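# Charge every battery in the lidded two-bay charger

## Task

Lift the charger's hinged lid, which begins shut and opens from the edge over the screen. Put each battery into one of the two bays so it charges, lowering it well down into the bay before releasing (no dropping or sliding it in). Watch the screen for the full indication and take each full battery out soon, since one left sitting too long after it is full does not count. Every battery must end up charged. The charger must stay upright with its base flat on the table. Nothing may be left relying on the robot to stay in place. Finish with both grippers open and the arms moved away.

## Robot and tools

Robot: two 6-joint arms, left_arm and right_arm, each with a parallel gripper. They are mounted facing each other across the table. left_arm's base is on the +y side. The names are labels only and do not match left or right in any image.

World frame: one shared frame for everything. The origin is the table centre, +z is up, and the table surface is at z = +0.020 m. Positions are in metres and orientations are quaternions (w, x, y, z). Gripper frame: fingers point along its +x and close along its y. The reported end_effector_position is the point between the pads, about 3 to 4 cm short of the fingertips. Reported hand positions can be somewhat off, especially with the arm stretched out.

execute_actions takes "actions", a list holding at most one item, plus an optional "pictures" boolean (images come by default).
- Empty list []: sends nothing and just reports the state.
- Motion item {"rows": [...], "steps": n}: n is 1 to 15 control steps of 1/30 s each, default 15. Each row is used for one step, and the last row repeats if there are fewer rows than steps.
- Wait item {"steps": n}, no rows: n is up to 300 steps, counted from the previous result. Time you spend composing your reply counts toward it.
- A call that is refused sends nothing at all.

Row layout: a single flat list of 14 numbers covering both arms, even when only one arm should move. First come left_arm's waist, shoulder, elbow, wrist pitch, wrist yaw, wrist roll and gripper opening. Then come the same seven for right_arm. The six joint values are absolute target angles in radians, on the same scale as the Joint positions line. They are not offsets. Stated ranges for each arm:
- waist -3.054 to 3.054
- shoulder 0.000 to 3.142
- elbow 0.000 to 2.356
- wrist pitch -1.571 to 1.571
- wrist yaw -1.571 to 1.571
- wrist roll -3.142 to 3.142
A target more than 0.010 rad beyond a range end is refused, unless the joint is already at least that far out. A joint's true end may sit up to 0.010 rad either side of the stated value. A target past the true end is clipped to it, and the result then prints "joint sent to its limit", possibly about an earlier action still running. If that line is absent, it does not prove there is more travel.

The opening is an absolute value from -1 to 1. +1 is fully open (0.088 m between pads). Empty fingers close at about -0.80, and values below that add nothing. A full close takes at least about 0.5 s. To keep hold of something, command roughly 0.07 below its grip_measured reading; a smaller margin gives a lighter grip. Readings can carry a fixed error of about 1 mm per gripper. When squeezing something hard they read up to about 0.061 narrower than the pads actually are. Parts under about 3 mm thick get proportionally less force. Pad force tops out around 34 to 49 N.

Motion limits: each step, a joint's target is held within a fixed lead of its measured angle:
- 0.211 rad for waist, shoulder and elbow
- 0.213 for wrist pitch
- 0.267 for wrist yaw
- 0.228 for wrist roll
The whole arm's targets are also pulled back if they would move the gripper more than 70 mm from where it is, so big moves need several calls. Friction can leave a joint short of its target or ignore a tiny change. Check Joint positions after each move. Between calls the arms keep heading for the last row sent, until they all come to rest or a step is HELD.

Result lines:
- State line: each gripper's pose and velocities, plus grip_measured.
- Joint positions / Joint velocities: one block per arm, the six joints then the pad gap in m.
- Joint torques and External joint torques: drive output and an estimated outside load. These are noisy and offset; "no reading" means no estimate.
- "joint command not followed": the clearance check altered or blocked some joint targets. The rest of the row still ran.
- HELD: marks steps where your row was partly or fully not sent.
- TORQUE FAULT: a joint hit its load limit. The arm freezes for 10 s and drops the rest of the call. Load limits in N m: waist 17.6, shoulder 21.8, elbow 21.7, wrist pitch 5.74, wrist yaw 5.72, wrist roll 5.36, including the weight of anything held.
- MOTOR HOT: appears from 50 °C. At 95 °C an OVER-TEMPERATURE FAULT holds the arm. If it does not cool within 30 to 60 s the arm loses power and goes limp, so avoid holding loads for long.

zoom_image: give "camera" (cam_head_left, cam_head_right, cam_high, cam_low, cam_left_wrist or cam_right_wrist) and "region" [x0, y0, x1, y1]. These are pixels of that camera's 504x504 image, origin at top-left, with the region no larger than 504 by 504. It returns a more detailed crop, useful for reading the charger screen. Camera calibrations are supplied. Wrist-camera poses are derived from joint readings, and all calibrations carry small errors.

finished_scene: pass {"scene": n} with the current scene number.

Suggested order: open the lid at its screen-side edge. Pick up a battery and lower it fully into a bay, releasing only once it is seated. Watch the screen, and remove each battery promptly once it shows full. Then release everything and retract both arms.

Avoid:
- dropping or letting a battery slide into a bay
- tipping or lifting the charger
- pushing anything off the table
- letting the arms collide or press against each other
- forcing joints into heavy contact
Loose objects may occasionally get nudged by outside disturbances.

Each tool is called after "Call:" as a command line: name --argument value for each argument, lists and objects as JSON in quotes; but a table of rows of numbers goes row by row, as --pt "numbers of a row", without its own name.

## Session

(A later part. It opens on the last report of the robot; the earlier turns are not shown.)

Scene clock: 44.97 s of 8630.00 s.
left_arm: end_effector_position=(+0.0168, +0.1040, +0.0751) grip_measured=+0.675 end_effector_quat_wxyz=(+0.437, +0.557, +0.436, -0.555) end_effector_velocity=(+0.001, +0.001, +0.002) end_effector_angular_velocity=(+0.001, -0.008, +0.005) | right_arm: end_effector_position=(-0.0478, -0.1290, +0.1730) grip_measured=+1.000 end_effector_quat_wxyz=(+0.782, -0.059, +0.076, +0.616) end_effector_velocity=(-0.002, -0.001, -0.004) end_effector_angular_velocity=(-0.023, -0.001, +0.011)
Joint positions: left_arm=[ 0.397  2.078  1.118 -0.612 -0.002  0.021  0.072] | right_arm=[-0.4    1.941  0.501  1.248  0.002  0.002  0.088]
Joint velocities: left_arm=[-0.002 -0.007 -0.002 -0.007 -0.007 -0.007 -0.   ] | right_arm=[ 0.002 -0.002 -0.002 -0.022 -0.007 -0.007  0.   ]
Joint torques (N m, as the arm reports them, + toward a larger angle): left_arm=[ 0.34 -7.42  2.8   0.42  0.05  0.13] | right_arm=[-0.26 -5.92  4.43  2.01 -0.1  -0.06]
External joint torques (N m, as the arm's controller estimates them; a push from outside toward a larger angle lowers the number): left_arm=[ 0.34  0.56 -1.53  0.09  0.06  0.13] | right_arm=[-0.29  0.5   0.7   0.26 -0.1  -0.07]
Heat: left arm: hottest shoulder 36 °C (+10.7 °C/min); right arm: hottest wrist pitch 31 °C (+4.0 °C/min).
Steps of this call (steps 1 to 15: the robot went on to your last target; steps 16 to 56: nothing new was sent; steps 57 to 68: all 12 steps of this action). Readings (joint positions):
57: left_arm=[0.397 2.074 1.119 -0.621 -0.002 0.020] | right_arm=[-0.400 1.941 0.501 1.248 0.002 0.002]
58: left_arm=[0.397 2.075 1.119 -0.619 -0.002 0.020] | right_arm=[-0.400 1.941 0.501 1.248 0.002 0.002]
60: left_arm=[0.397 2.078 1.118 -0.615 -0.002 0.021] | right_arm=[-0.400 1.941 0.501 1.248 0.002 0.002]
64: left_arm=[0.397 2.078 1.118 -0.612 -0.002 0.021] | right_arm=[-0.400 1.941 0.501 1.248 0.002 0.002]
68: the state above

Call:
execute_actions --actions '[{"rows":[[0.4,2.085,1.115,-0.612,0,0.024,0.7,-0.41,2.0,0.54,1.26,0,0,1],[0.4,2.08,1.118,-0.612,0,0.024,0.8,-0.412,2.05,0.58,1.27,0,0,1],[0.4,2.08,1.118,-0.612,0,0.024,0.9,-0.414,2.1,0.62,1.28,0,0,1],[0.4,2.08,1.118,-0.612,0,0.024,1,-0.415,2.15,0.66,1.29,0,0,1],[0.4,2.08,1.118,-0.612,0,0.024,1,-0.415,2.2,0.7,1.3,0,0,1],[0.4,2.06,1.125,-0.62,0,0.024,1,-0.415,2.25,0.74,1.3,0,0,1],[0.4,2.045,1.135,-0.645,0,0.024,1,-0.415,2.3,0.78,1.3,0,0,1],[0.4,2.03,1.145,-0.67,0,0.024,1,-0.415,2.35,0.83,1.3,0,0,1],[0.4,2.015,1.155,-0.695,0,0.024,1,-0.415,2.39,0.88,1.3,0,0,1],[0.4,2.0,1.165,-0.72,0,0.024,1,-0.415,2.43,0.93,1.3,0,0,1],[0.4,1.985,1.175,-0.745,0,0.024,1,-0.415,2.47,0.98,1.3,0,0,1],[0.4,1.97,1.185,-0.77,0,0.024,1,-0.415,2.51,1.03,1.3,0,0,1],[0.4,1.955,1.195,-0.795,0,0.024,1,-0.415,2.55,1.08,1.29,0,0,1],[0.4,1.94,1.205,-0.82,0,0.024,1,-0.415,2.58,1.13,1.28,0,0,1],[0.4,1.925,1.21,-0.84,0,0.024,1,-0.415,2.61,1.18,1.27,0,0,1]]}]' --pictures false

Call:
execute_actions --actions '[{"rows":[[0.4,1.9,1.18,-0.8,0,0.024,1,-0.415,2.64,1.22,1.265,0,0,1],[0.4,1.875,1.14,-0.75,0,0.024,1,-0.415,2.67,1.26,1.26,0,0,1],[0.4,1.85,1.1,-0.7,0,0.024,1,-0.415,2.69,1.29,1.255,0,0,1],[0.4,1.825,1.06,-0.65,0,0.024,1,-0.415,2.71,1.32,1.25,0,0,1],[0.4,1.8,1.02,-0.6,0,0.024,1,-0.415,2.725,1.335,1.245,0,0,1],[0.4,1.775,0.98,-0.55,0,0.024,1,-0.415,2.735,1.345,1.245,0,0,1],[0.4,1.75,0.94,-0.5,0,0.024,1,-0.415,2.735,1.345,1.245,0,0,1],[0.4,1.725,0.91,-0.45,0,0.024,1,-0.415,2.735,1.345,1.245,0,0,1],[0.4,1.705,0.88,-0.4,0,0.024,1,-0.415,2.735,1.345,1.245,0,0,1],[0.4,1.69,0.86,-0.36,0,0.024,1,-0.415,2.735,1.345,1.245,0,0,1]]}]' --pictures false

Call:
execute_actions --actions '[{"steps":8}]'

Scene clock: 53.00 s of 8630.00 s.
left_arm: end_effector_position=(+0.0170, +0.1046, +0.1192) grip_measured=+0.998 end_effector_quat_wxyz=(+0.435, +0.559, +0.438, -0.553) end_effector_velocity=(-0.008, -0.027, +0.233) end_effector_angular_velocity=(-0.201, +0.052, -0.010) | right_arm: end_effector_position=(-0.0153, -0.0213, +0.0815) grip_measured=+1.000 end_effector_quat_wxyz=(+0.786, -0.055, +0.072, +0.611) end_effector_velocity=(+0.071, +0.263, -0.142) end_effector_angular_velocity=(+0.195, -0.076, -0.020)
Joint positions: left_arm=[ 0.397  1.981  1.182 -0.781 -0.002  0.021  0.088] | right_arm=[-0.412  2.516  1.048  1.287  0.002  0.002  0.088]
Joint velocities: left_arm=[-0.002 -0.53   0.3   -0.623  0.007  0.007  0.002] | right_arm=[-0.002  1.043  1.477 -0.227  0.022 -0.022  0.   ]
Joint torques (N m, as the arm reports them, + toward a larger angle): left_arm=[  0.45 -10.51   4.2    0.06   0.06   0.18] | right_arm=[-0.23 -9.26  5.5   1.81 -0.1  -0.06]
External joint torques (N m, as the arm's controller estimates them; a push from outside toward a larger angle lowers the number): left_arm=[ 0.45 -2.96 -0.33 -0.17  0.07  0.18] | right_arm=[-0.26  0.83  1.75 -0.07 -0.1  -0.07]
Heat: left arm: hottest shoulder 36 °C (+9.1 °C/min); right arm: hottest wrist pitch 31 °C (+3.4 °C/min).
Steps of this call (steps 1 to 15: the robot went on to your last target; steps 16 to 226: nothing new was sent; steps 227 to 241: all 15 steps of this action). Readings (joint positions):
227: left_arm=[0.397 2.078 1.118 -0.611 -0.002 0.021] | right_arm=[-0.400 1.947 0.503 1.252 0.002 0.002]
228: left_arm=[0.397 2.078 1.118 -0.611 -0.002 0.021] | right_arm=[-0.402 1.965 0.516 1.259 0.002 0.002]
230: left_arm=[0.397 2.078 1.118 -0.611 -0.002 0.021] | right_arm=[-0.406 2.033 0.571 1.271 0.002 0.002]
234: left_arm=[0.397 2.073 1.123 -0.632 -0.002 0.021] | right_arm=[-0.412 2.217 0.721 1.292 0.002 0.002]
241: the state above

Scene clock: 53.50 s of 8630.00 s.
left_arm: end_effector_position=(+0.0160, +0.0998, +0.1449) grip_measured=+1.000 end_effector_quat_wxyz=(+0.510, +0.450, +0.349, -0.644) end_effector_velocity=(-0.001, -0.015, +0.022) end_effector_angular_velocity=(-0.187, +0.023, +0.012) | right_arm: end_effector_position=(-0.0030, +0.0277, +0.0601) grip_measured=+1.000 end_effector_quat_wxyz=(+0.788, -0.035, +0.048, +0.613) end_effector_velocity=(-0.001, +0.004, +0.003) end_effector_angular_velocity=(+0.006, -0.006, +0.020)
Joint positions: left_arm=[ 0.397  1.709  0.875 -0.378 -0.002  0.021  0.088] | right_arm=[-0.412  2.71   1.339  1.253  0.001  0.003  0.088]
Joint velocities: left_arm=[-0.002 -0.1   -0.081  0.168 -0.022 -0.007  0.   ] | right_arm=[-0.002  0.002  0.017 -0.007 -0.022 -0.007  0.   ]
Joint torques (N m, as the arm reports them, + toward a larger angle): left_arm=[ 0.39 -8.63  3.38  0.82  0.05  0.16] | right_arm=[-0.23 -8.85  5.38  1.28 -0.08 -0.09]
External joint torques (N m, as the arm's controller estimates them; a push from outside toward a larger angle lowers the number): left_arm=[ 0.37 -2.5  -1.79 -0.08  0.06  0.16] | right_arm=[-0.24  2.11  1.25 -0.5  -0.08 -0.1 ]
Heat: left arm: hottest shoulder 36 °C (+9.0 °C/min); right arm: hottest wrist pitch 31 °C (+3.4 °C/min).
Steps of this call (steps 1 to 15: all 15 steps of this action). Readings (joint positions):
1: left_arm=[0.397 1.961 1.186 -0.792 -0.002 0.021] | right_arm=[-0.412 2.549 1.096 1.281 0.002 0.002]
2: left_arm=[0.397 1.939 1.181 -0.785 -0.002 0.021] | right_arm=[-0.412 2.581 1.142 1.275 0.002 0.002]
4: left_arm=[0.397 1.890 1.142 -0.729 -0.002 0.021] | right_arm=[-0.412 2.636 1.224 1.264 0.002 0.002]
8: left_arm=[0.397 1.795 1.004 -0.566 -0.002 0.021] | right_arm=[-0.412 2.697 1.315 1.255 0.001 0.003]
15: the state above

Scene clock: 53.77 s of 8630.00 s.
left_arm: end_effector_position=(+0.0159, +0.0994, +0.1452) grip_measured=+1.000 end_effector_quat_wxyz=(+0.512, +0.446, +0.346, -0.647) end_effector_velocity=(-0.002, -0.002, +0.000) end_effector_angular_velocity=(-0.015, +0.013, +0.002) | right_arm: end_effector_position=(-0.0029, +0.0279, +0.0600) grip_measured=+1.000 end_effector_quat_wxyz=(+0.788, -0.035, +0.047, +0.613) end_effector_velocity=(+0.003, +0.001, +0.004) end_effector_angular_velocity=(+0.010, -0.011, -0.009)
Joint positions: left_arm=[ 0.397  1.704  0.866 -0.363 -0.002  0.021  0.088] | right_arm=[-0.412  2.711  1.341  1.252  0.001  0.003  0.088]
Joint velocities: left_arm=[-0.002 -0.002 -0.007  0.022  0.007 -0.007  0.   ] | right_arm=[-0.002 -0.002  0.002  0.007  0.007 -0.007  0.   ]
Joint torques (N m, as the arm reports them, + toward a larger angle): left_arm=[ 0.34 -8.93  3.62  0.85  0.03  0.16] | right_arm=[-0.23 -8.86  5.36  1.26 -0.09 -0.1 ]
External joint torques (N m, as the arm's controller estimates them; a push from outside toward a larger angle lowers the number): left_arm=[ 0.35 -2.59 -1.74 -0.09  0.03  0.16] | right_arm=[-0.21  2.18  1.17 -0.54 -0.09 -0.1 ]
Heat: left arm: hottest shoulder 36 °C (+8.9 °C/min); right arm: hottest wrist pitch 31 °C (+3.3 °C/min).
Steps of this call (steps 1 to 8: the robot went on to your last target). Readings (joint positions):
1: left_arm=[0.397 1.706 0.873 -0.373 -0.002 0.021] | right_arm=[-0.412 2.710 1.339 1.252 0.001 0.003]
2: left_arm=[0.397 1.705 0.871 -0.369 -0.002 0.021] | right_arm=[-0.412 2.710 1.340 1.252 0.001 0.003]
4: left_arm=[0.397 1.704 0.869 -0.365 -0.002 0.021] | right_arm=[-0.412 2.710 1.340 1.252 0.001 0.003]
8: the state above
camera_calibration (this result's frames):
cam_left_wrist: T_world_to_cam=[[-0.978984, 0.200488, 0.0373546, -0.00888281], [0.198692, 0.978943, -0.0468273, -0.0654193], [-0.0459563, -0.0384211, -0.998204, 0.228515], [0, 0, 0, 1]] pos_world=[0.0148039, 0.0746024, 0.225373]
cam_right_wrist: T_world_to_cam=[[0.976138, -0.217104, -0.00456229, 0.0210169], [-0.106806, -0.461714, -0.880575, 0.0936471], [0.18907, 0.86005, -0.473885, 0.0785167], [0, 0, 0, 1]] pos_world=[-0.0253585, -0.0197272, 0.119767]

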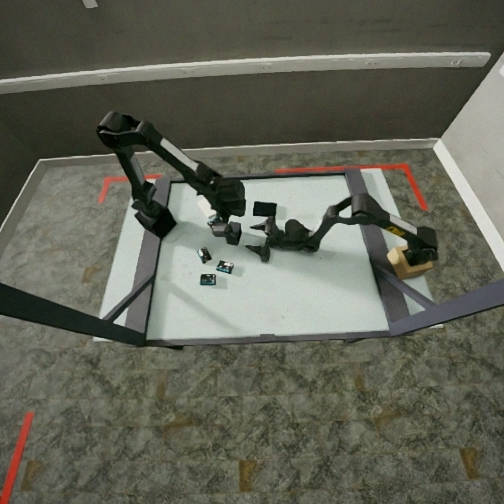

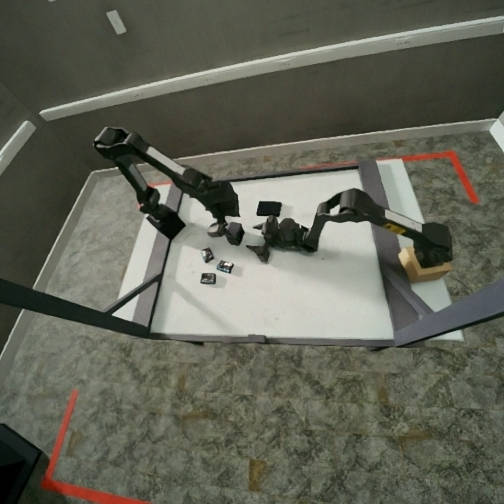

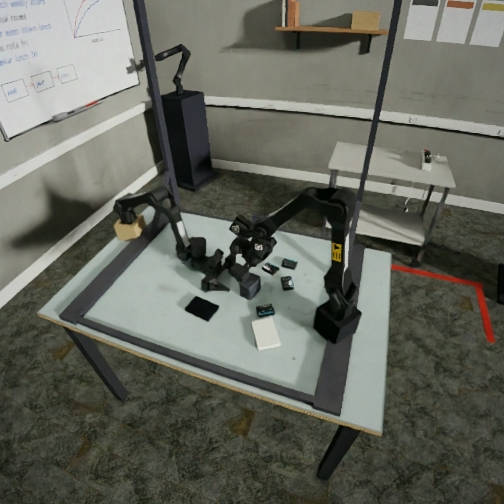

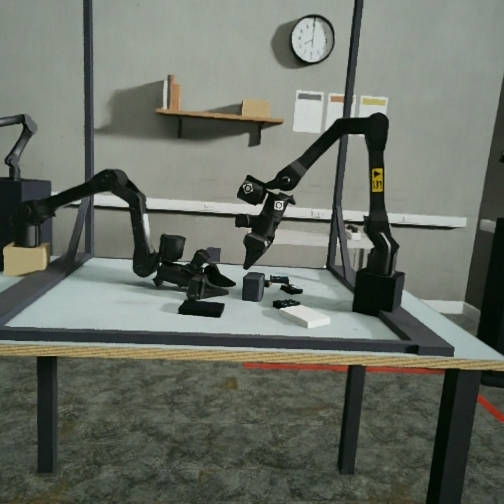

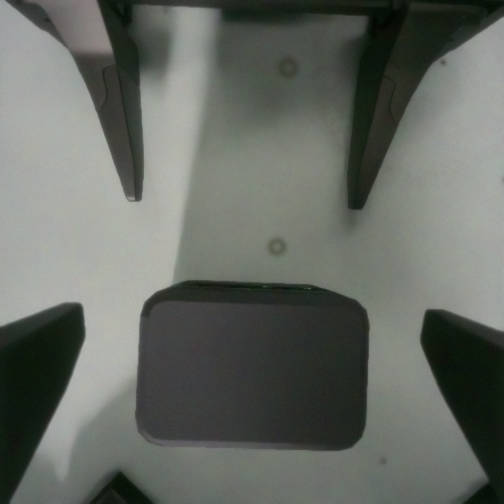

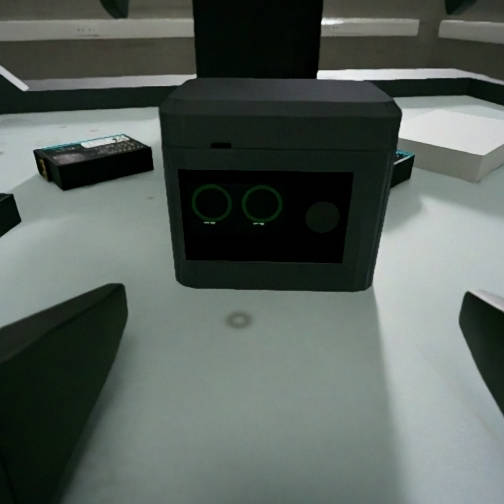

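Call:
execute_actions --actions '[{"rows":[[0.4,1.69,0.86,-0.36,0,0.024,1,-0.41,2.69,1.335,1.25,0,0,1],[0.4,1.69,0.86,-0.36,0,0.024,1,-0.405,2.675,1.325,1.24,0,0,1],[0.4,1.69,0.86,-0.36,0,0.024,1,-0.402,2.66,1.315,1.225,0,0,1],[0.4,1.69,0.86,-0.36,0,0.024,1,-0.402,2.65,1.305,1.21,0,0,1]],"steps":10}]' --pictures false

Call:
execute_actions --actions '[{"rows":[[0.4,1.69,0.86,-0.36,0,0.024,1,-0.402,2.675,1.335,1.192,0,0,1],[0.4,1.69,0.86,-0.36,0,0.024,1,-0.402,2.684,1.361,1.175,0,0,1],[0.4,1.69,0.86,-0.36,0,0.024,1,-0.402,2.692,1.387,1.158,0,0,1],[0.4,1.69,0.86,-0.36,0,0.024,1,-0.402,2.701,1.413,1.14,0,0,1],[0.4,1.69,0.86,-0.36,0,0.024,1,-0.402,2.71,1.439,1.123,0,0,1],[0.4,1.69,0.86,-0.36,0,0.024,1,-0.402,2.719,1.465,1.106,0,0,1],[0.4,1.69,0.86,-0.36,0,0.024,1,-0.402,2.728,1.491,1.089,0,0,1],[0.4,1.69,0.86,-0.36,0,0.024,1,-0.402,2.737,1.517,1.072,0,0,1],[0.4,1.69,0.86,-0.36,0,0.024,1,-0.402,2.747,1.543,1.055,0,0,1],[0.4,1.69,0.86,-0.36,0,0.024,1,-0.402,2.757,1.569,1.038,0,0,1],[0.4,1.69,0.86,-0.36,0,0.024,1,-0.402,2.767,1.595,1.02,0,0,1],[0.4,1.69,0.86,-0.36,0,0.024,1,-0.402,2.777,1.621,1.003,0,0,1],[0.4,1.69,0.86,-0.36,0,0.024,1,-0.402,2.788,1.647,0.986,0,0,1]]}]' --pictures false

Call:
execute_actions --actions '[{"steps":8}]'

Call:
zoom_image --camera "cam_low" --region '[190,230,310,320]'

Scene clock: 61.03 s of 8630.00 s.
left_arm: end_effector_position=(+0.0158, +0.0992, +0.1453) grip_measured=+1.000 end_effector_quat_wxyz=(+0.512, +0.446, +0.346, -0.647) end_effector_velocity=(+0.004, +0.004, -0.002) end_effector_angular_velocity=(+0.016, -0.027, -0.001) | right_arm: end_effector_position=(-0.0075, +0.0281, +0.0693) grip_measured=+1.000 end_effector_quat_wxyz=(+0.785, -0.041, +0.054, +0.616) end_effector_velocity=(-0.004, +0.006, +0.028) end_effector_angular_velocity=(+0.029, -0.014, +0.016)
Joint positions: left_arm=[ 0.397  1.704  0.866 -0.362 -0.002  0.021  0.088] | right_arm=[-0.404  2.666  1.317  1.215  0.001  0.002  0.088]
Joint velocities: left_arm=[-0.002 -0.002 -0.002 -0.022 -0.022  0.007  0.   ] | right_arm=[ 0.007 -0.066 -0.012 -0.022 -0.007 -0.007  0.   ]
Joint torques (N m, as the arm reports them, + toward a larger angle): left_arm=[ 0.4  -8.89  3.57  0.83  0.04  0.17] | right_arm=[  0.11 -12.69   3.71   1.6   -0.09  -0.06]
External joint torques (N m, as the arm's controller estimates them; a push from outside toward a larger angle lowers the number): left_arm=[ 0.39 -2.58 -1.73 -0.09  0.06  0.17] | right_arm=[ 0.34 -2.09 -0.36 -0.13 -0.1  -0.07]
Heat: left arm: hottest shoulder 36 °C (+7.1 °C/min); right arm: hottest wrist pitch 31 °C (+3.0 °C/min).
Steps of this call (steps 1 to 30: the robot went on to your last target; steps 31 to 208: nothing new was sent; steps 209 to 218: all 10 steps of this action). Readings (joint positions):
209: left_arm=[0.397 1.704 0.866 -0.362 -0.002 0.021] | right_arm=[-0.412 2.710 1.341 1.252 0.001 0.003]
210: left_arm=[0.397 1.704 0.866 -0.362 -0.002 0.021] | right_arm=[-0.412 2.707 1.341 1.250 0.001 0.003]
212: left_arm=[0.397 1.704 0.866 -0.362 -0.002 0.021] | right_arm=[-0.411 2.694 1.332 1.233 0.001 0.002]
216: left_arm=[0.397 1.704 0.866 -0.362 -0.002 0.021] | right_arm=[-0.406 2.672 1.317 1.217 0.001 0.002]
218: the state above

Scene clock: 61.53 s of 8630.00 s.
left_arm: end_effector_position=(+0.0158, +0.0991, +0.1454) grip_measured=+1.000 end_effector_quat_wxyz=(+0.512, +0.446, +0.346, -0.647) end_effector_velocity=(-0.001, +0.002, +0.001) end_effector_angular_velocity=(+0.003, +0.001, +0.016) | right_arm: end_effector_position=(+0.0050, +0.0794, +0.0718) grip_measured=+1.000 end_effector_quat_wxyz=(+0.785, -0.043, +0.056, +0.615) end_effector_velocity=(+0.016, +0.054, +0.004) end_effector_angular_velocity=(+0.011, -0.026, -0.007)
Joint positions: left_arm=[ 0.397  1.704  0.866 -0.362 -0.002  0.021  0.088] | right_arm=[-0.404  2.761  1.611  1.008  0.001  0.002  0.088]
Joint velocities: left_arm=[-0.007 -0.007 -0.002 -0.007 -0.007 -0.022  0.   ] | right_arm=[-0.002  0.134  0.349 -0.198  0.007 -0.022  0.   ]
Joint torques (N m, as the arm reports them, + toward a larger angle): left_arm=[ 0.21 -8.86  3.55  0.84  0.06  0.14] | right_arm=[  0.19 -10.99   6.66   1.67  -0.08  -0.06]
External joint torques (N m, as the arm's controller estimates them; a push from outside toward a larger angle lowers the number): left_arm=[ 0.24 -2.53 -1.78 -0.09  0.07  0.14] | right_arm=[ 0.19  0.86  1.83 -0.07 -0.08 -0.07]
Heat: left arm: hottest shoulder 36 °C (+7.1 °C/min); right arm: hottest wrist pitch 31 °C (+3.0 °C/min).
Steps of this call (steps 1 to 15: all 15 steps of this action). Readings (joint positions):
1: left_arm=[0.397 1.704 0.866 -0.362 -0.002 0.021] | right_arm=[-0.404 2.666 1.317 1.212 0.001 0.002]
2: left_arm=[0.397 1.704 0.866 -0.362 -0.002 0.021] | right_arm=[-0.404 2.666 1.322 1.203 0.001 0.002]
4: left_arm=[0.397 1.704 0.866 -0.362 -0.002 0.021] | right_arm=[-0.404 2.674 1.350 1.175 0.001 0.002]
8: left_arm=[0.397 1.704 0.866 -0.362 -0.002 0.021] | right_arm=[-0.404 2.703 1.444 1.114 0.001 0.002]
15: the state above

Scene clock: 61.80 s of 8630.00 s.
left_arm: end_effector_position=(+0.0158, +0.0991, +0.1454) grip_measured=+1.000 end_effector_quat_wxyz=(+0.512, +0.446, +0.346, -0.647) end_effector_velocity=(+0.003, +0.004, -0.003) end_effector_angular_velocity=(+0.013, -0.021, +0.012) | right_arm: end_effector_position=(+0.0058, +0.0824, +0.0688) grip_measured=+1.000 end_effector_quat_wxyz=(+0.785, -0.045, +0.060, +0.615) end_effector_velocity=(+0.002, -0.001, -0.005) end_effector_angular_velocity=(-0.017, -0.019, -0.006)
Joint positions: left_arm=[ 0.397  1.704  0.866 -0.362 -0.002  0.021  0.088] | right_arm=[-0.404  2.773  1.634  0.989  0.001  0.002  0.088]
Joint velocities: left_arm=[-0.002  0.002 -0.007 -0.007 -0.022 -0.007  0.   ] | right_arm=[-0.002  0.007  0.002 -0.007  0.007 -0.022  0.   ]
Joint torques (N m, as the arm reports them, + toward a larger angle): left_arm=[ 0.42 -8.86  3.54  0.85  0.06  0.15] | right_arm=[  0.2  -11.18   7.45   1.69  -0.08  -0.06]
External joint torques (N m, as the arm's controller estimates them; a push from outside toward a larger angle lowers the number): left_arm=[ 0.41 -2.61 -1.74 -0.08  0.07  0.15] | right_arm=[ 0.2   0.98  2.29 -0.09 -0.08 -0.07]
Heat: left arm: hottest shoulder 36 °C (+7.0 °C/min); right arm: hottest wrist pitch 31 °C (+3.0 °C/min).
Steps of this call (steps 1 to 8: the robot went on to your last target). Readings (joint positions):
1: left_arm=[0.397 1.704 0.866 -0.362 -0.002 0.021] | right_arm=[-0.404 2.764 1.620 1.002 0.001 0.002]
2: left_arm=[0.397 1.704 0.866 -0.362 -0.002 0.021] | right_arm=[-0.404 2.767 1.626 0.997 0.001 0.002]
4: left_arm=[0.397 1.704 0.866 -0.362 -0.002 0.021] | right_arm=[-0.404 2.770 1.632 0.993 0.001 0.002]
8: the state above
camera_calibration (this result's frames):
cam_left_wrist: T_world_to_cam=[[-0.978971, 0.200543, 0.0373805, -0.00890208], [0.198677, 0.978872, -0.0483512, -0.0648749], [-0.0462872, -0.0399078, -0.998131, 0.228762], [0, 0, 0, 1]] pos_world=[0.014763, 0.0744188, 0.225531]
cam_right_wrist: T_world_to_cam=[[0.977769, -0.209641, -0.0043379, 0.0237327], [-0.108884, -0.489938, -0.864931, 0.128667], [0.179199, 0.846175, -0.501873, 0.0373094], [0, 0, 0, 1]] pos_world=[-0.0158812, 0.0364439, 0.130116]

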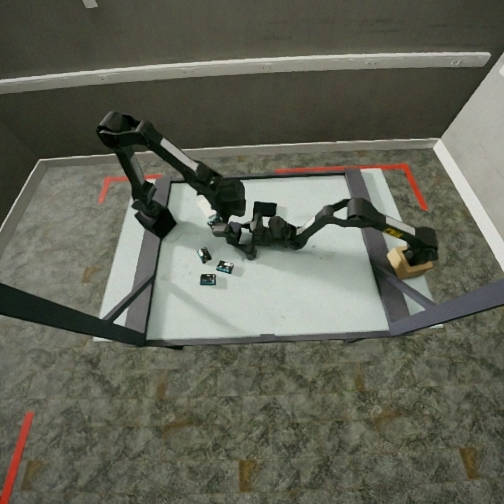

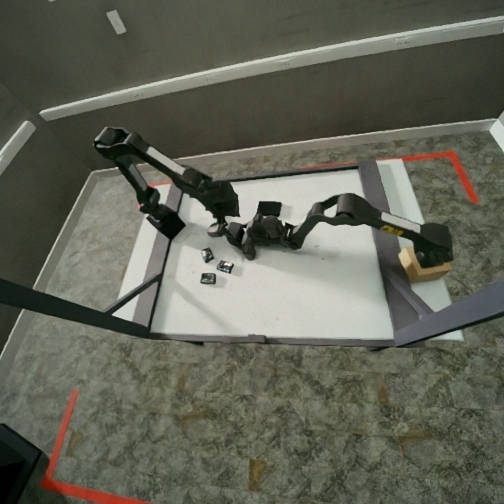

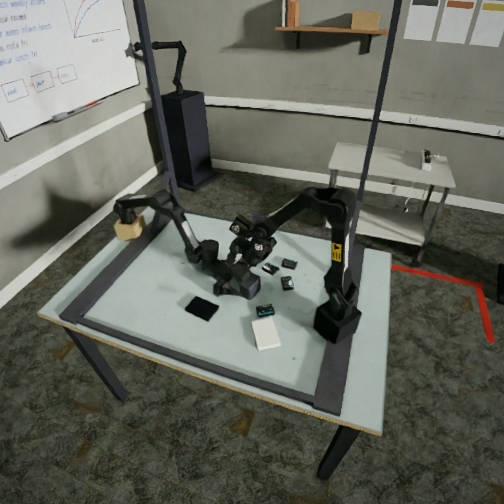

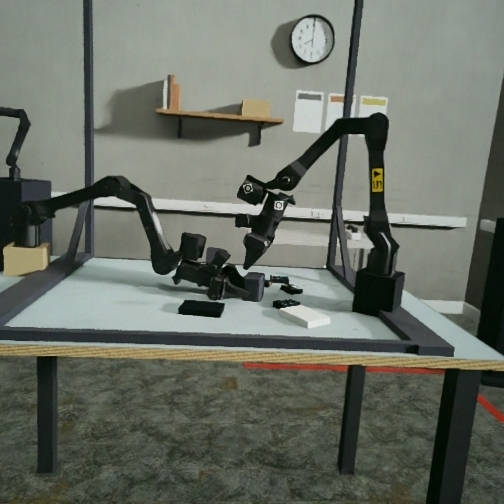

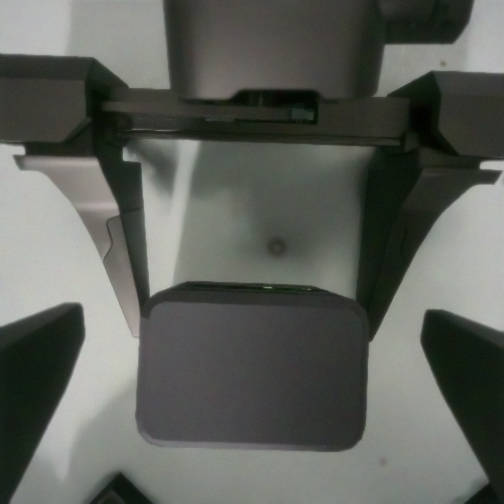

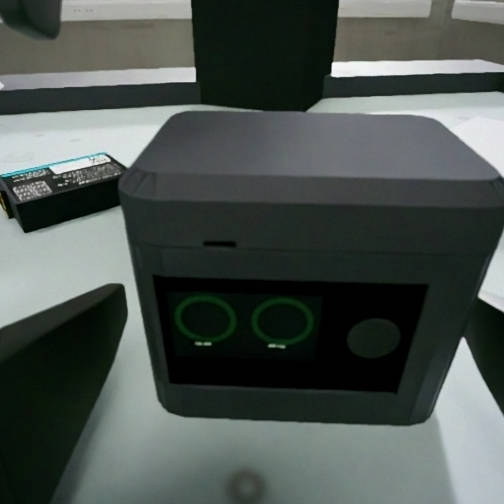

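Region (190, 230, 310, 320) of cam_low's 504x504 image, scaled by 4.200, with more detail than that image has; it fills the top 378 rows of this view, and the rest is white.

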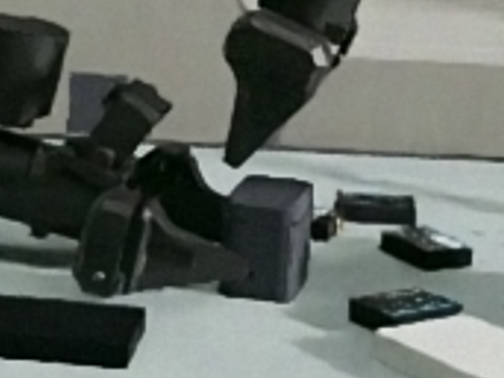

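Call:
execute_actions --actions '[{"rows":[[0.4,1.72,0.855,-0.35,0,0.024,1,-0.402,2.78,1.64,0.988,0,0,0.9],[0.4,1.728,0.846,-0.333,0,0.024,1,-0.402,2.78,1.64,0.988,0,0,0.85],[0.4,1.736,0.837,-0.316,0,0.024,1,-0.402,2.78,1.64,0.988,0,0,0.8],[0.4,1.744,0.828,-0.3,0,0.024,1,-0.402,2.78,1.64,0.988,0,0,0.76],[0.4,1.752,0.82,-0.283,0,0.024,1,-0.402,2.78,1.64,0.988,0,0,0.73],[0.4,1.76,0.811,-0.267,0,0.024,1,-0.402,2.78,1.64,0.988,0,0,0.7],[0.4,1.768,0.803,-0.25,0,0.024,1,-0.402,2.78,1.64,0.988,0,0,0.67],[0.4,1.776,0.794,-0.234,0,0.024,1,-0.402,2.78,1.64,0.988,0,0,0.64],[0.4,1.785,0.786,-0.217,0,0.024,0.95,-0.402,2.78,1.64,0.988,0,0,0.62],[0.4,1.793,0.777,-0.201,0,0.024,0.9,-0.402,2.78,1.64,0.988,0,0,0.6]]}]' --pictures false

Call:
execute_actions --actions '[{"steps":8}]'

Call:
zoom_image --camera "cam_low" --region '[210,240,290,310]'

Scene clock: 67.37 s of 8630.00 s.
left_arm: end_effector_position=(+0.0175, +0.1065, +0.1089) grip_measured=+0.913 end_effector_quat_wxyz=(+0.510, +0.450, +0.349, -0.645) end_effector_velocity=(-0.001, -0.008, -0.004) end_effector_angular_velocity=(-0.057, +0.003, -0.007) | right_arm: end_effector_position=(+0.0058, +0.0827, +0.0689) grip_measured=+0.684 end_effector_quat_wxyz=(+0.785, -0.045, +0.059, +0.615) end_effector_velocity=(+0.000, -0.000, -0.001) end_effector_angular_velocity=(-0.015, +0.012, +0.004)
Joint positions: left_arm=[ 0.397  1.783  0.782 -0.211 -0.002  0.021  0.084] | right_arm=[-0.404  2.773  1.636  0.988  0.001  0.002  0.073]
Joint velocities: left_arm=[-0.002  0.012 -0.027  0.095 -0.007  0.007 -0.006] | right_arm=[-0.002 -0.007 -0.002 -0.022 -0.007  0.007 -0.   ]
Joint torques (N m, as the arm reports them, + toward a larger angle): left_arm=[ 0.36 -6.36  3.3   0.92  0.03  0.17] | right_arm=[  0.23 -12.02   6.52   1.84  -0.09  -0.06]
External joint torques (N m, as the arm's controller estimates them; a push from outside toward a larger angle lowers the number): left_arm=[ 0.37  0.24 -1.76 -0.08  0.04  0.16] | right_arm=[ 0.35  0.28  1.27  0.04 -0.1  -0.08]
Heat: left arm: hottest shoulder 36 °C (+5.1 °C/min); right arm: hottest shoulder 32 °C (+4.0 °C/min).
Steps of this call (steps 1 to 30: the robot went on to your last target; steps 31 to 152: nothing new was sent; steps 153 to 167: all 15 steps of this action). Readings (joint positions):
153: left_arm=[0.397 1.704 0.865 -0.360 -0.002 0.021] | right_arm=[-0.404 2.773 1.636 0.988 0.001 0.002]
154: left_arm=[0.397 1.704 0.863 -0.353 -0.002 0.021] | right_arm=[-0.404 2.773 1.636 0.988 0.001 0.002]
156: left_arm=[0.397 1.711 0.853 -0.330 -0.002 0.021] | right_arm=[-0.404 2.773 1.636 0.988 0.001 0.002]
160: left_arm=[0.397 1.744 0.822 -0.274 -0.002 0.021] | right_arm=[-0.404 2.773 1.636 0.988 0.001 0.002]
167: the state above

Scene clock: 67.63 s of 8630.00 s.
left_arm: end_effector_position=(+0.0172, +0.1052, +0.1094) grip_measured=+0.903 end_effector_quat_wxyz=(+0.512, +0.448, +0.347, -0.646) end_effector_velocity=(+0.000, -0.001, +0.001) end_effector_angular_velocity=(-0.007, +0.003, +0.021) | right_arm: end_effector_position=(+0.0058, +0.0827, +0.0689) grip_measured=+0.684 end_effector_quat_wxyz=(+0.785, -0.045, +0.059, +0.615) end_effector_velocity=(+0.002, -0.003, -0.009) end_effector_angular_velocity=(-0.033, -0.001, -0.009)
Joint positions: left_arm=[ 0.397  1.783  0.782 -0.203 -0.002  0.021  0.083] | right_arm=[-0.404  2.773  1.636  0.988  0.001  0.002  0.073]
Joint velocities: left_arm=[-0.002 -0.002 -0.002  0.007 -0.007 -0.022 -0.   ] | right_arm=[-0.002  0.002 -0.007 -0.022  0.007 -0.007 -0.   ]
Joint torques (N m, as the arm reports them, + toward a larger angle): left_arm=[ 0.31 -6.25  3.38  0.87  0.05  0.14] | right_arm=[  0.23 -12.02   6.53   1.84  -0.09  -0.06]
External joint torques (N m, as the arm's controller estimates them; a push from outside toward a larger angle lowers the number): left_arm=[ 0.35  0.12 -1.45 -0.07  0.05  0.14] | right_arm=[ 0.25 -0.07  1.48  0.1  -0.09 -0.07]
Heat: left arm: hottest shoulder 36 °C (+5.0 °C/min); right arm: hottest shoulder 32 °C (+4.0 °C/min).
Steps of this call (steps 1 to 8: the robot went on to your last target). Readings (joint positions):
1: left_arm=[0.397 1.783 0.782 -0.208 -0.002 0.021] | right_arm=[-0.404 2.773 1.636 0.988 0.001 0.002]
2: left_arm=[0.397 1.783 0.782 -0.206 -0.002 0.021] | right_arm=[-0.404 2.773 1.636 0.988 0.001 0.002]
4: left_arm=[0.397 1.783 0.782 -0.203 -0.002 0.021] | right_arm=[-0.404 2.773 1.636 0.988 0.001 0.002]
8: the state above
camera_calibration (this result's frames):
cam_left_wrist: T_world_to_cam=[[-0.979012, 0.200362, 0.0372959, -0.00742208], [0.198726, 0.979094, -0.0433981, -0.0733927], [-0.0452116, -0.0350756, -0.998361, 0.192638], [0, 0, 0, 1]] pos_world=[0.0160282, 0.0801024, 0.189414]
cam_right_wrist: T_world_to_cam=[[0.977769, -0.209639, -0.00432707, 0.0237248], [-0.108805, -0.489617, -0.865122, 0.128936], [0.179245, 0.846361, -0.501543, 0.0371182], [0, 0, 0, 1]] pos_world=[-0.0158216, 0.0366878, 0.130265]

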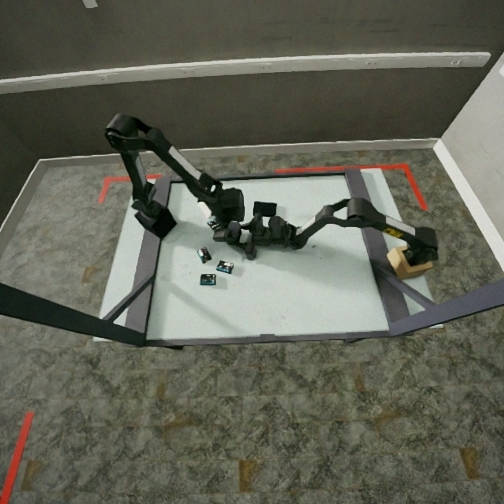

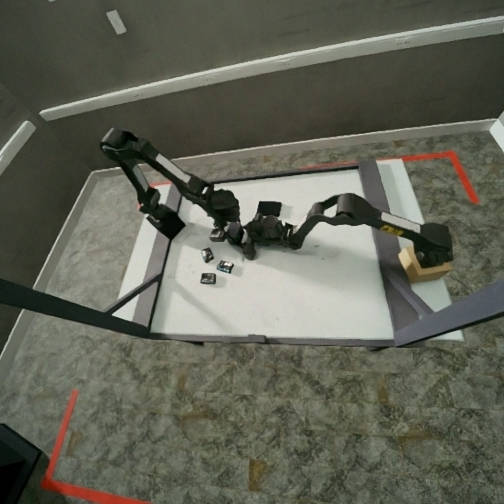

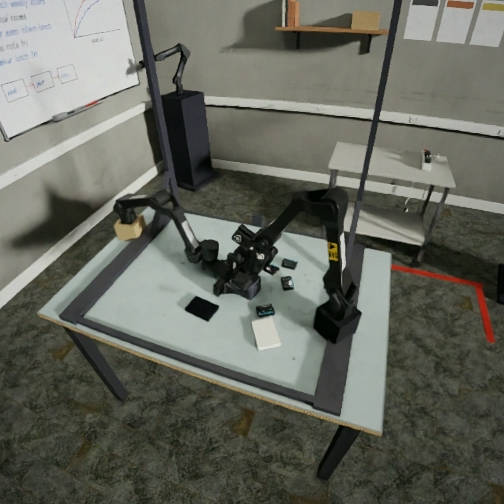

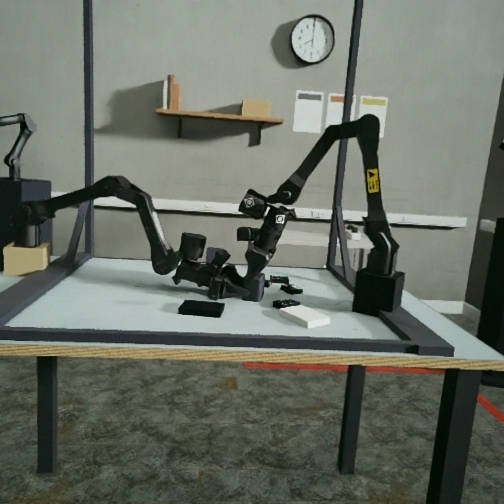

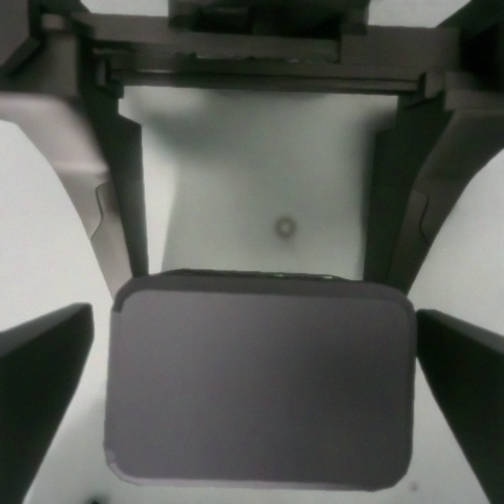

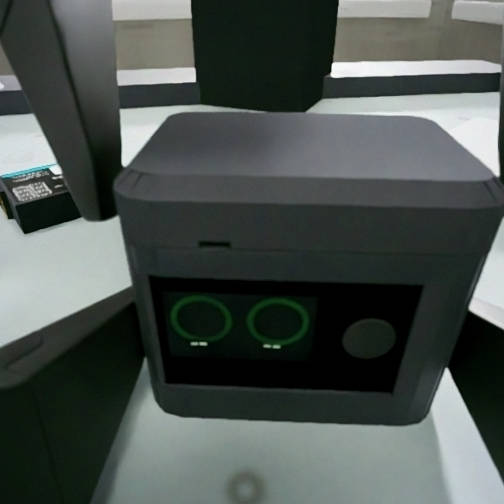

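Region (210, 240, 290, 310) of cam_low's 504x504 image, scaled by 6.300, with more detail than that image has; it fills the top 441 rows of this view, and the rest is white.

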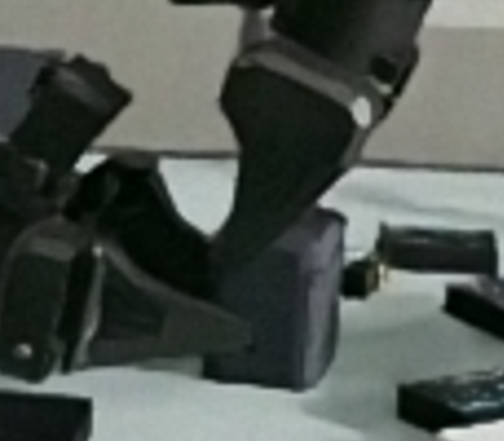

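Call:
execute_actions --actions '[{"rows":[[0.39,1.79,0.78,-0.201,0,0.024,0.85,-0.402,2.78,1.64,0.988,0,0,0.6],[0.39,1.79,0.78,-0.201,0,0.024,0.8,-0.402,2.78,1.64,0.988,0,0,0.6],[0.39,1.79,0.78,-0.201,0,0.024,0.77,-0.402,2.78,1.64,0.988,0,0,0.6],[0.39,1.79,0.78,-0.201,0,0.024,0.74,-0.402,2.78,1.64,0.988,0,0,0.6],[0.39,1.79,0.78,-0.201,0,0.024,0.71,-0.402,2.78,1.64,0.988,0,0,0.6],[0.39,1.79,0.78,-0.201,0,0.024,0.68,-0.402,2.78,1.64,0.988,0,0,0.6],[0.39,1.79,0.78,-0.201,0,0.024,0.655,-0.402,2.78,1.64,0.988,0,0,0.6]]}]' --pictures false

Call:
execute_actions --actions '[{"rows":[[0.39,1.768,0.778,-0.2,0,0.024,0.655,-0.402,2.78,1.64,0.988,0,0,0.6],[0.39,1.757,0.76,-0.176,0,0.024,0.655,-0.402,2.78,1.64,0.988,0,0,0.6],[0.39,1.746,0.742,-0.152,0,0.024,0.655,-0.402,2.78,1.64,0.988,0,0,0.6],[0.39,1.736,0.724,-0.127,0,0.024,0.655,-0.402,2.78,1.64,0.988,0,0,0.6],[0.39,1.726,0.706,-0.102,0,0.024,0.655,-0.402,2.78,1.64,0.988,0,0,0.6],[0.39,1.717,0.688,-0.077,0,0.024,0.655,-0.402,2.78,1.64,0.988,0,0,0.6],[0.39,1.708,0.67,-0.051,0,0.024,0.655,-0.402,2.78,1.64,0.988,0,0,0.6],[0.39,1.7,0.652,-0.025,0,0.024,0.655,-0.402,2.78,1.64,0.988,0,0,0.6],[0.39,1.692,0.634,0.002,0,0.024,0.655,-0.402,2.78,1.64,0.988,0,0,0.6],[0.39,1.685,0.617,0.029,0,0.024,0.655,-0.402,2.78,1.64,0.988,0,0,0.6],[0.39,1.679,0.599,0.056,0,0.024,0.655,-0.402,2.78,1.64,0.988,0,0,0.6],[0.39,1.673,0.582,0.084,0,0.024,0.655,-0.402,2.78,1.64,0.988,0,0,0.6],[0.39,1.668,0.564,0.112,0,0.024,0.655,-0.402,2.78,1.64,0.988,0,0,0.6]]}]' --pictures false

Call:
execute_actions --actions '[{"steps":6}]'

Scene clock: 77.20 s of 8630.00 s.
left_arm: end_effector_position=(+0.0157, +0.1054, +0.1094) grip_measured=+0.678 end_effector_quat_wxyz=(+0.510, +0.448, +0.346, -0.648) end_effector_velocity=(+0.000, +0.008, -0.003) end_effector_angular_velocity=(+0.035, -0.012, +0.002) | right_arm: end_effector_position=(+0.0058, +0.0827, +0.0689) grip_measured=+0.684 end_effector_quat_wxyz=(+0.785, -0.045, +0.059, +0.615) end_effector_velocity=(-0.002, +0.000, +0.002) end_effector_angular_velocity=(+0.010, +0.008, +0.018)
Joint positions: left_arm=[ 0.393  1.783  0.782 -0.203 -0.002  0.022  0.072] | right_arm=[-0.404  2.773  1.636  0.988  0.001  0.002  0.073]
Joint velocities: left_arm=[-0.007 -0.002 -0.002 -0.037 -0.007 -0.007 -0.   ] | right_arm=[-0.002 -0.002 -0.002  0.007 -0.022  0.007 -0.   ]
Joint torques (N m, as the arm reports them, + toward a larger angle): left_arm=[-0.45 -6.54  3.59  0.87  0.01  0.1 ] | right_arm=[  0.21 -12.     6.52   1.83  -0.09  -0.06]
External joint torques (N m, as the arm's controller estimates them; a push from outside toward a larger angle lowers the number): left_arm=[-0.39 -0.22 -1.16 -0.04  0.01  0.09] | right_arm=[ 0.12  0.13  1.37  0.06 -0.08 -0.07]
Heat: left arm: hottest shoulder 35 °C (+2.0 °C/min); right arm: hottest shoulder 34 °C (+6.1 °C/min).
Steps of this call (steps 1 to 15: the robot went on to your last target; steps 16 to 272: nothing new was sent; steps 273 to 287: all 15 steps of this action). Readings (joint positions):
273: left_arm=[0.397 1.783 0.782 -0.203 -0.002 0.021] | right_arm=[-0.404 2.773 1.636 0.988 0.001 0.002]
274: left_arm=[0.397 1.783 0.782 -0.203 -0.002 0.021] | right_arm=[-0.404 2.773 1.636 0.988 0.001 0.002]
276: left_arm=[0.395 1.783 0.782 -0.203 -0.002 0.021] | right_arm=[-0.404 2.773 1.636 0.988 0.001 0.002]
280: left_arm=[0.393 1.783 0.782 -0.203 -0.002 0.021] | right_arm=[-0.404 2.773 1.636 0.988 0.001 0.002]
287: the state above

Scene clock: 77.70 s of 8630.00 s.
left_arm: end_effector_position=(+0.0172, +0.1126, +0.1135) grip_measured=+0.678 end_effector_quat_wxyz=(+0.540, +0.388, +0.297, -0.685) end_effector_velocity=(+0.004, +0.016, +0.005) end_effector_angular_velocity=(-0.187, +0.048, +0.020) | right_arm: end_effector_position=(+0.0058, +0.0827, +0.0689) grip_measured=+0.684 end_effector_quat_wxyz=(+0.785, -0.046, +0.059, +0.615) end_effector_velocity=(-0.003, +0.001, +0.002) end_effector_angular_velocity=(+0.006, -0.008, +0.011)
Joint positions: left_arm=[ 0.393  1.689  0.587  0.08  -0.001  0.022  0.072] | right_arm=[-0.404  2.773  1.636  0.988  0.001 -0.001  0.073]
Joint velocities: left_arm=[-0.002 -0.11  -0.232  0.315 -0.007 -0.022  0.   ] | right_arm=[ 0.002 -0.002 -0.002  0.007 -0.007 -0.007 -0.   ]
Joint torques (N m, as the arm reports them, + toward a larger angle): left_arm=[-0.48 -7.94  3.28  1.04 -0.01  0.12] | right_arm=[  0.21 -11.99   6.5    1.83  -0.09   0.05]
External joint torques (N m, as the arm's controller estimates them; a push from outside toward a larger angle lowers the number): left_arm=[-0.49 -2.39 -1.71 -0.27  0.    0.12] | right_arm=[ 0.03  0.09  1.37  0.06 -0.08  0.04]
Heat: left arm: hottest shoulder 35 °C (+2.0 °C/min); right arm: hottest shoulder 35 °C (+7.0 °C/min).
Steps of this call (steps 1 to 15: all 15 steps of this action). Readings (joint positions):
1: left_arm=[0.393 1.783 0.782 -0.203 -0.002 0.022] | right_arm=[-0.404 2.773 1.636 0.988 0.001 0.002]
2: left_arm=[0.393 1.781 0.779 -0.200 -0.002 0.022] | right_arm=[-0.404 2.773 1.636 0.988 0.001 0.002]
4: left_arm=[0.393 1.771 0.760 -0.173 -0.002 0.022] | right_arm=[-0.404 2.773 1.636 0.988 0.001 0.002]
8: left_arm=[0.393 1.737 0.698 -0.086 -0.001 0.022] | right_arm=[-0.404 2.773 1.636 0.988 0.001 0.001]
15: the state above

Scene clock: 77.90 s of 8630.00 s.
left_arm: end_effector_position=(+0.0174, +0.1132, +0.1137) grip_measured=+0.678 end_effector_quat_wxyz=(+0.543, +0.383, +0.293, -0.688) end_effector_velocity=(+0.001, +0.002, +0.001) end_effector_angular_velocity=(-0.022, +0.003, +0.008) | right_arm: end_effector_position=(+0.0058, +0.0827, +0.0689) grip_measured=+0.684 end_effector_quat_wxyz=(+0.785, -0.047, +0.058, +0.615) end_effector_velocity=(+0.000, -0.001, -0.004) end_effector_angular_velocity=(-0.026, -0.015, +0.008)
Joint positions: left_arm=[ 0.393  1.683  0.571  0.107 -0.001  0.022  0.072] | right_arm=[-0.404  2.773  1.636  0.988  0.001 -0.001  0.073]
Joint velocities: left_arm=[-0.002 -0.012 -0.027  0.037 -0.007 -0.007  0.   ] | right_arm=[-0.002 -0.002 -0.002 -0.022 -0.007 -0.022  0.   ]
Joint torques (N m, as the arm reports them, + toward a larger angle): left_arm=[-0.23 -8.1   3.22  1.1   0.01  0.1 ] | right_arm=[  0.21 -11.98   6.52   1.84  -0.09   0.05]
External joint torques (N m, as the arm's controller estimates them; a push from outside toward a larger angle lowers the number): left_arm=[-0.23 -2.66 -1.38 -0.08  0.02  0.1 ] | right_arm=[ 0.1   0.23  1.32  0.05 -0.08  0.04]
Heat: left arm: hottest shoulder 35 °C (+2.0 °C/min); right arm: hottest shoulder 35 °C (+7.0 °C/min).
Steps of this call (steps 1 to 6: the robot went on to your last target). Readings (joint positions):
1: left_arm=[0.393 1.687 0.581 0.089 -0.001 0.022] | right_arm=[-0.404 2.773 1.636 0.988 0.001 -0.001]
2: left_arm=[0.393 1.685 0.577 0.096 -0.001 0.022] | right_arm=[-0.404 2.773 1.636 0.988 0.001 -0.001]
4: left_arm=[0.393 1.684 0.573 0.103 -0.001 0.022] | right_arm=[-0.404 2.773 1.636 0.988 0.001 -0.001]
6: the state above
camera_calibration (this result's frames):
cam_left_wrist: T_world_to_cam=[[-0.97605, 0.213819, 0.0400947, -0.0108926], [0.198375, 0.950442, -0.239391, -0.0555444], [-0.089294, -0.225704, -0.970095, 0.216409], [0, 0, 0, 1]] pos_world=[0.0197109, 0.103965, 0.197078]
cam_right_wrist: T_world_to_cam=[[0.977873, -0.209196, -0.00131074, 0.0234796], [-0.106047, -0.490289, -0.865084, 0.128973], [0.18033, 0.846081, -0.501625, 0.0371407], [0, 0, 0, 1]] pos_world=[-0.0159804, 0.0367221, 0.130234]

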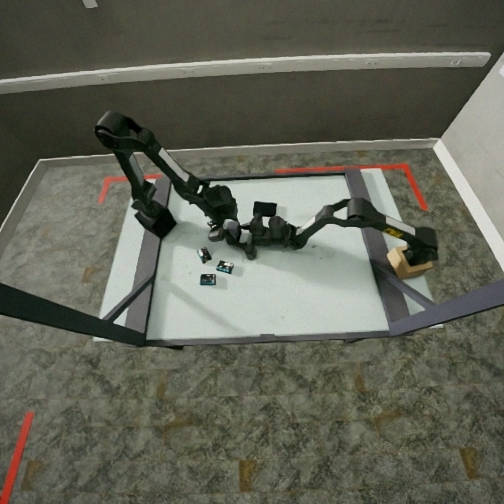

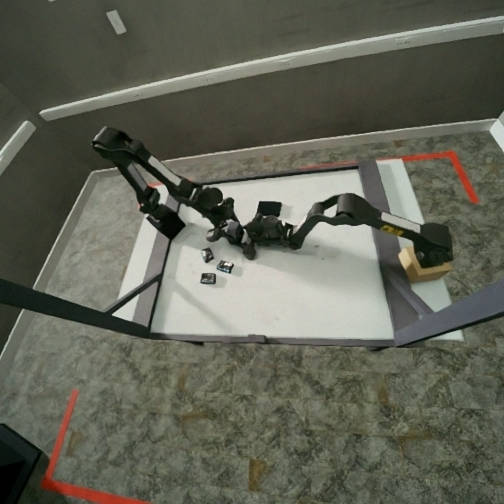

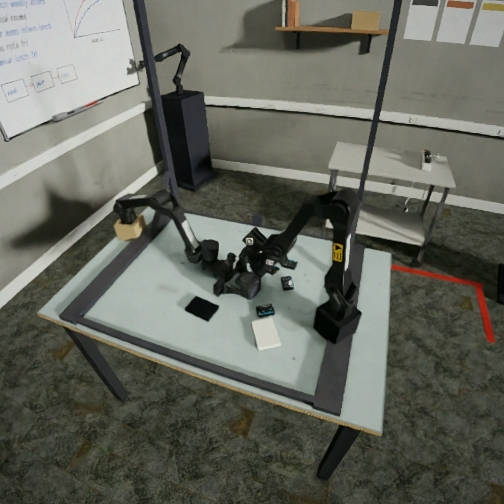

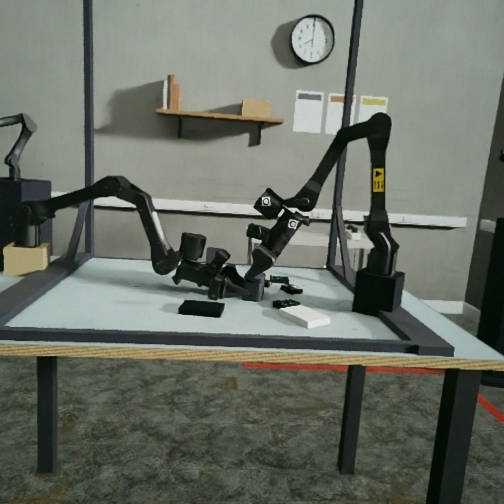

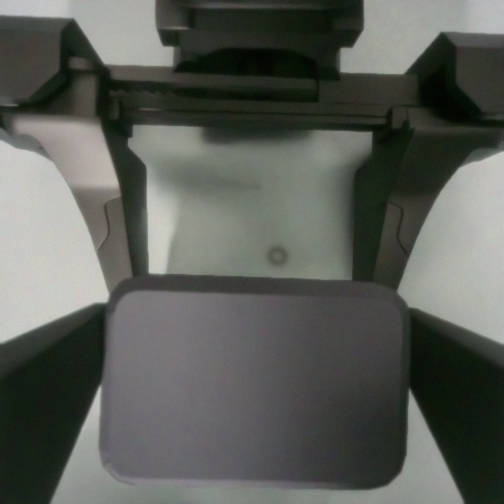

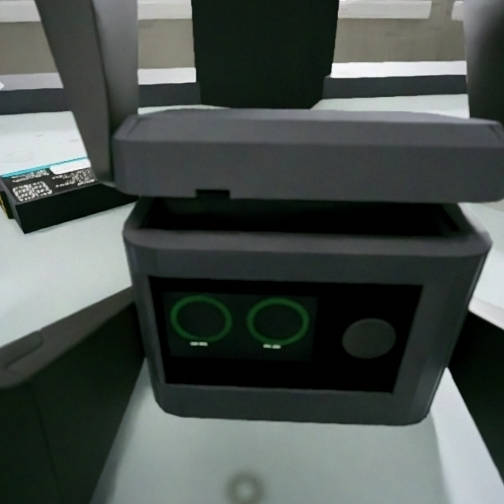

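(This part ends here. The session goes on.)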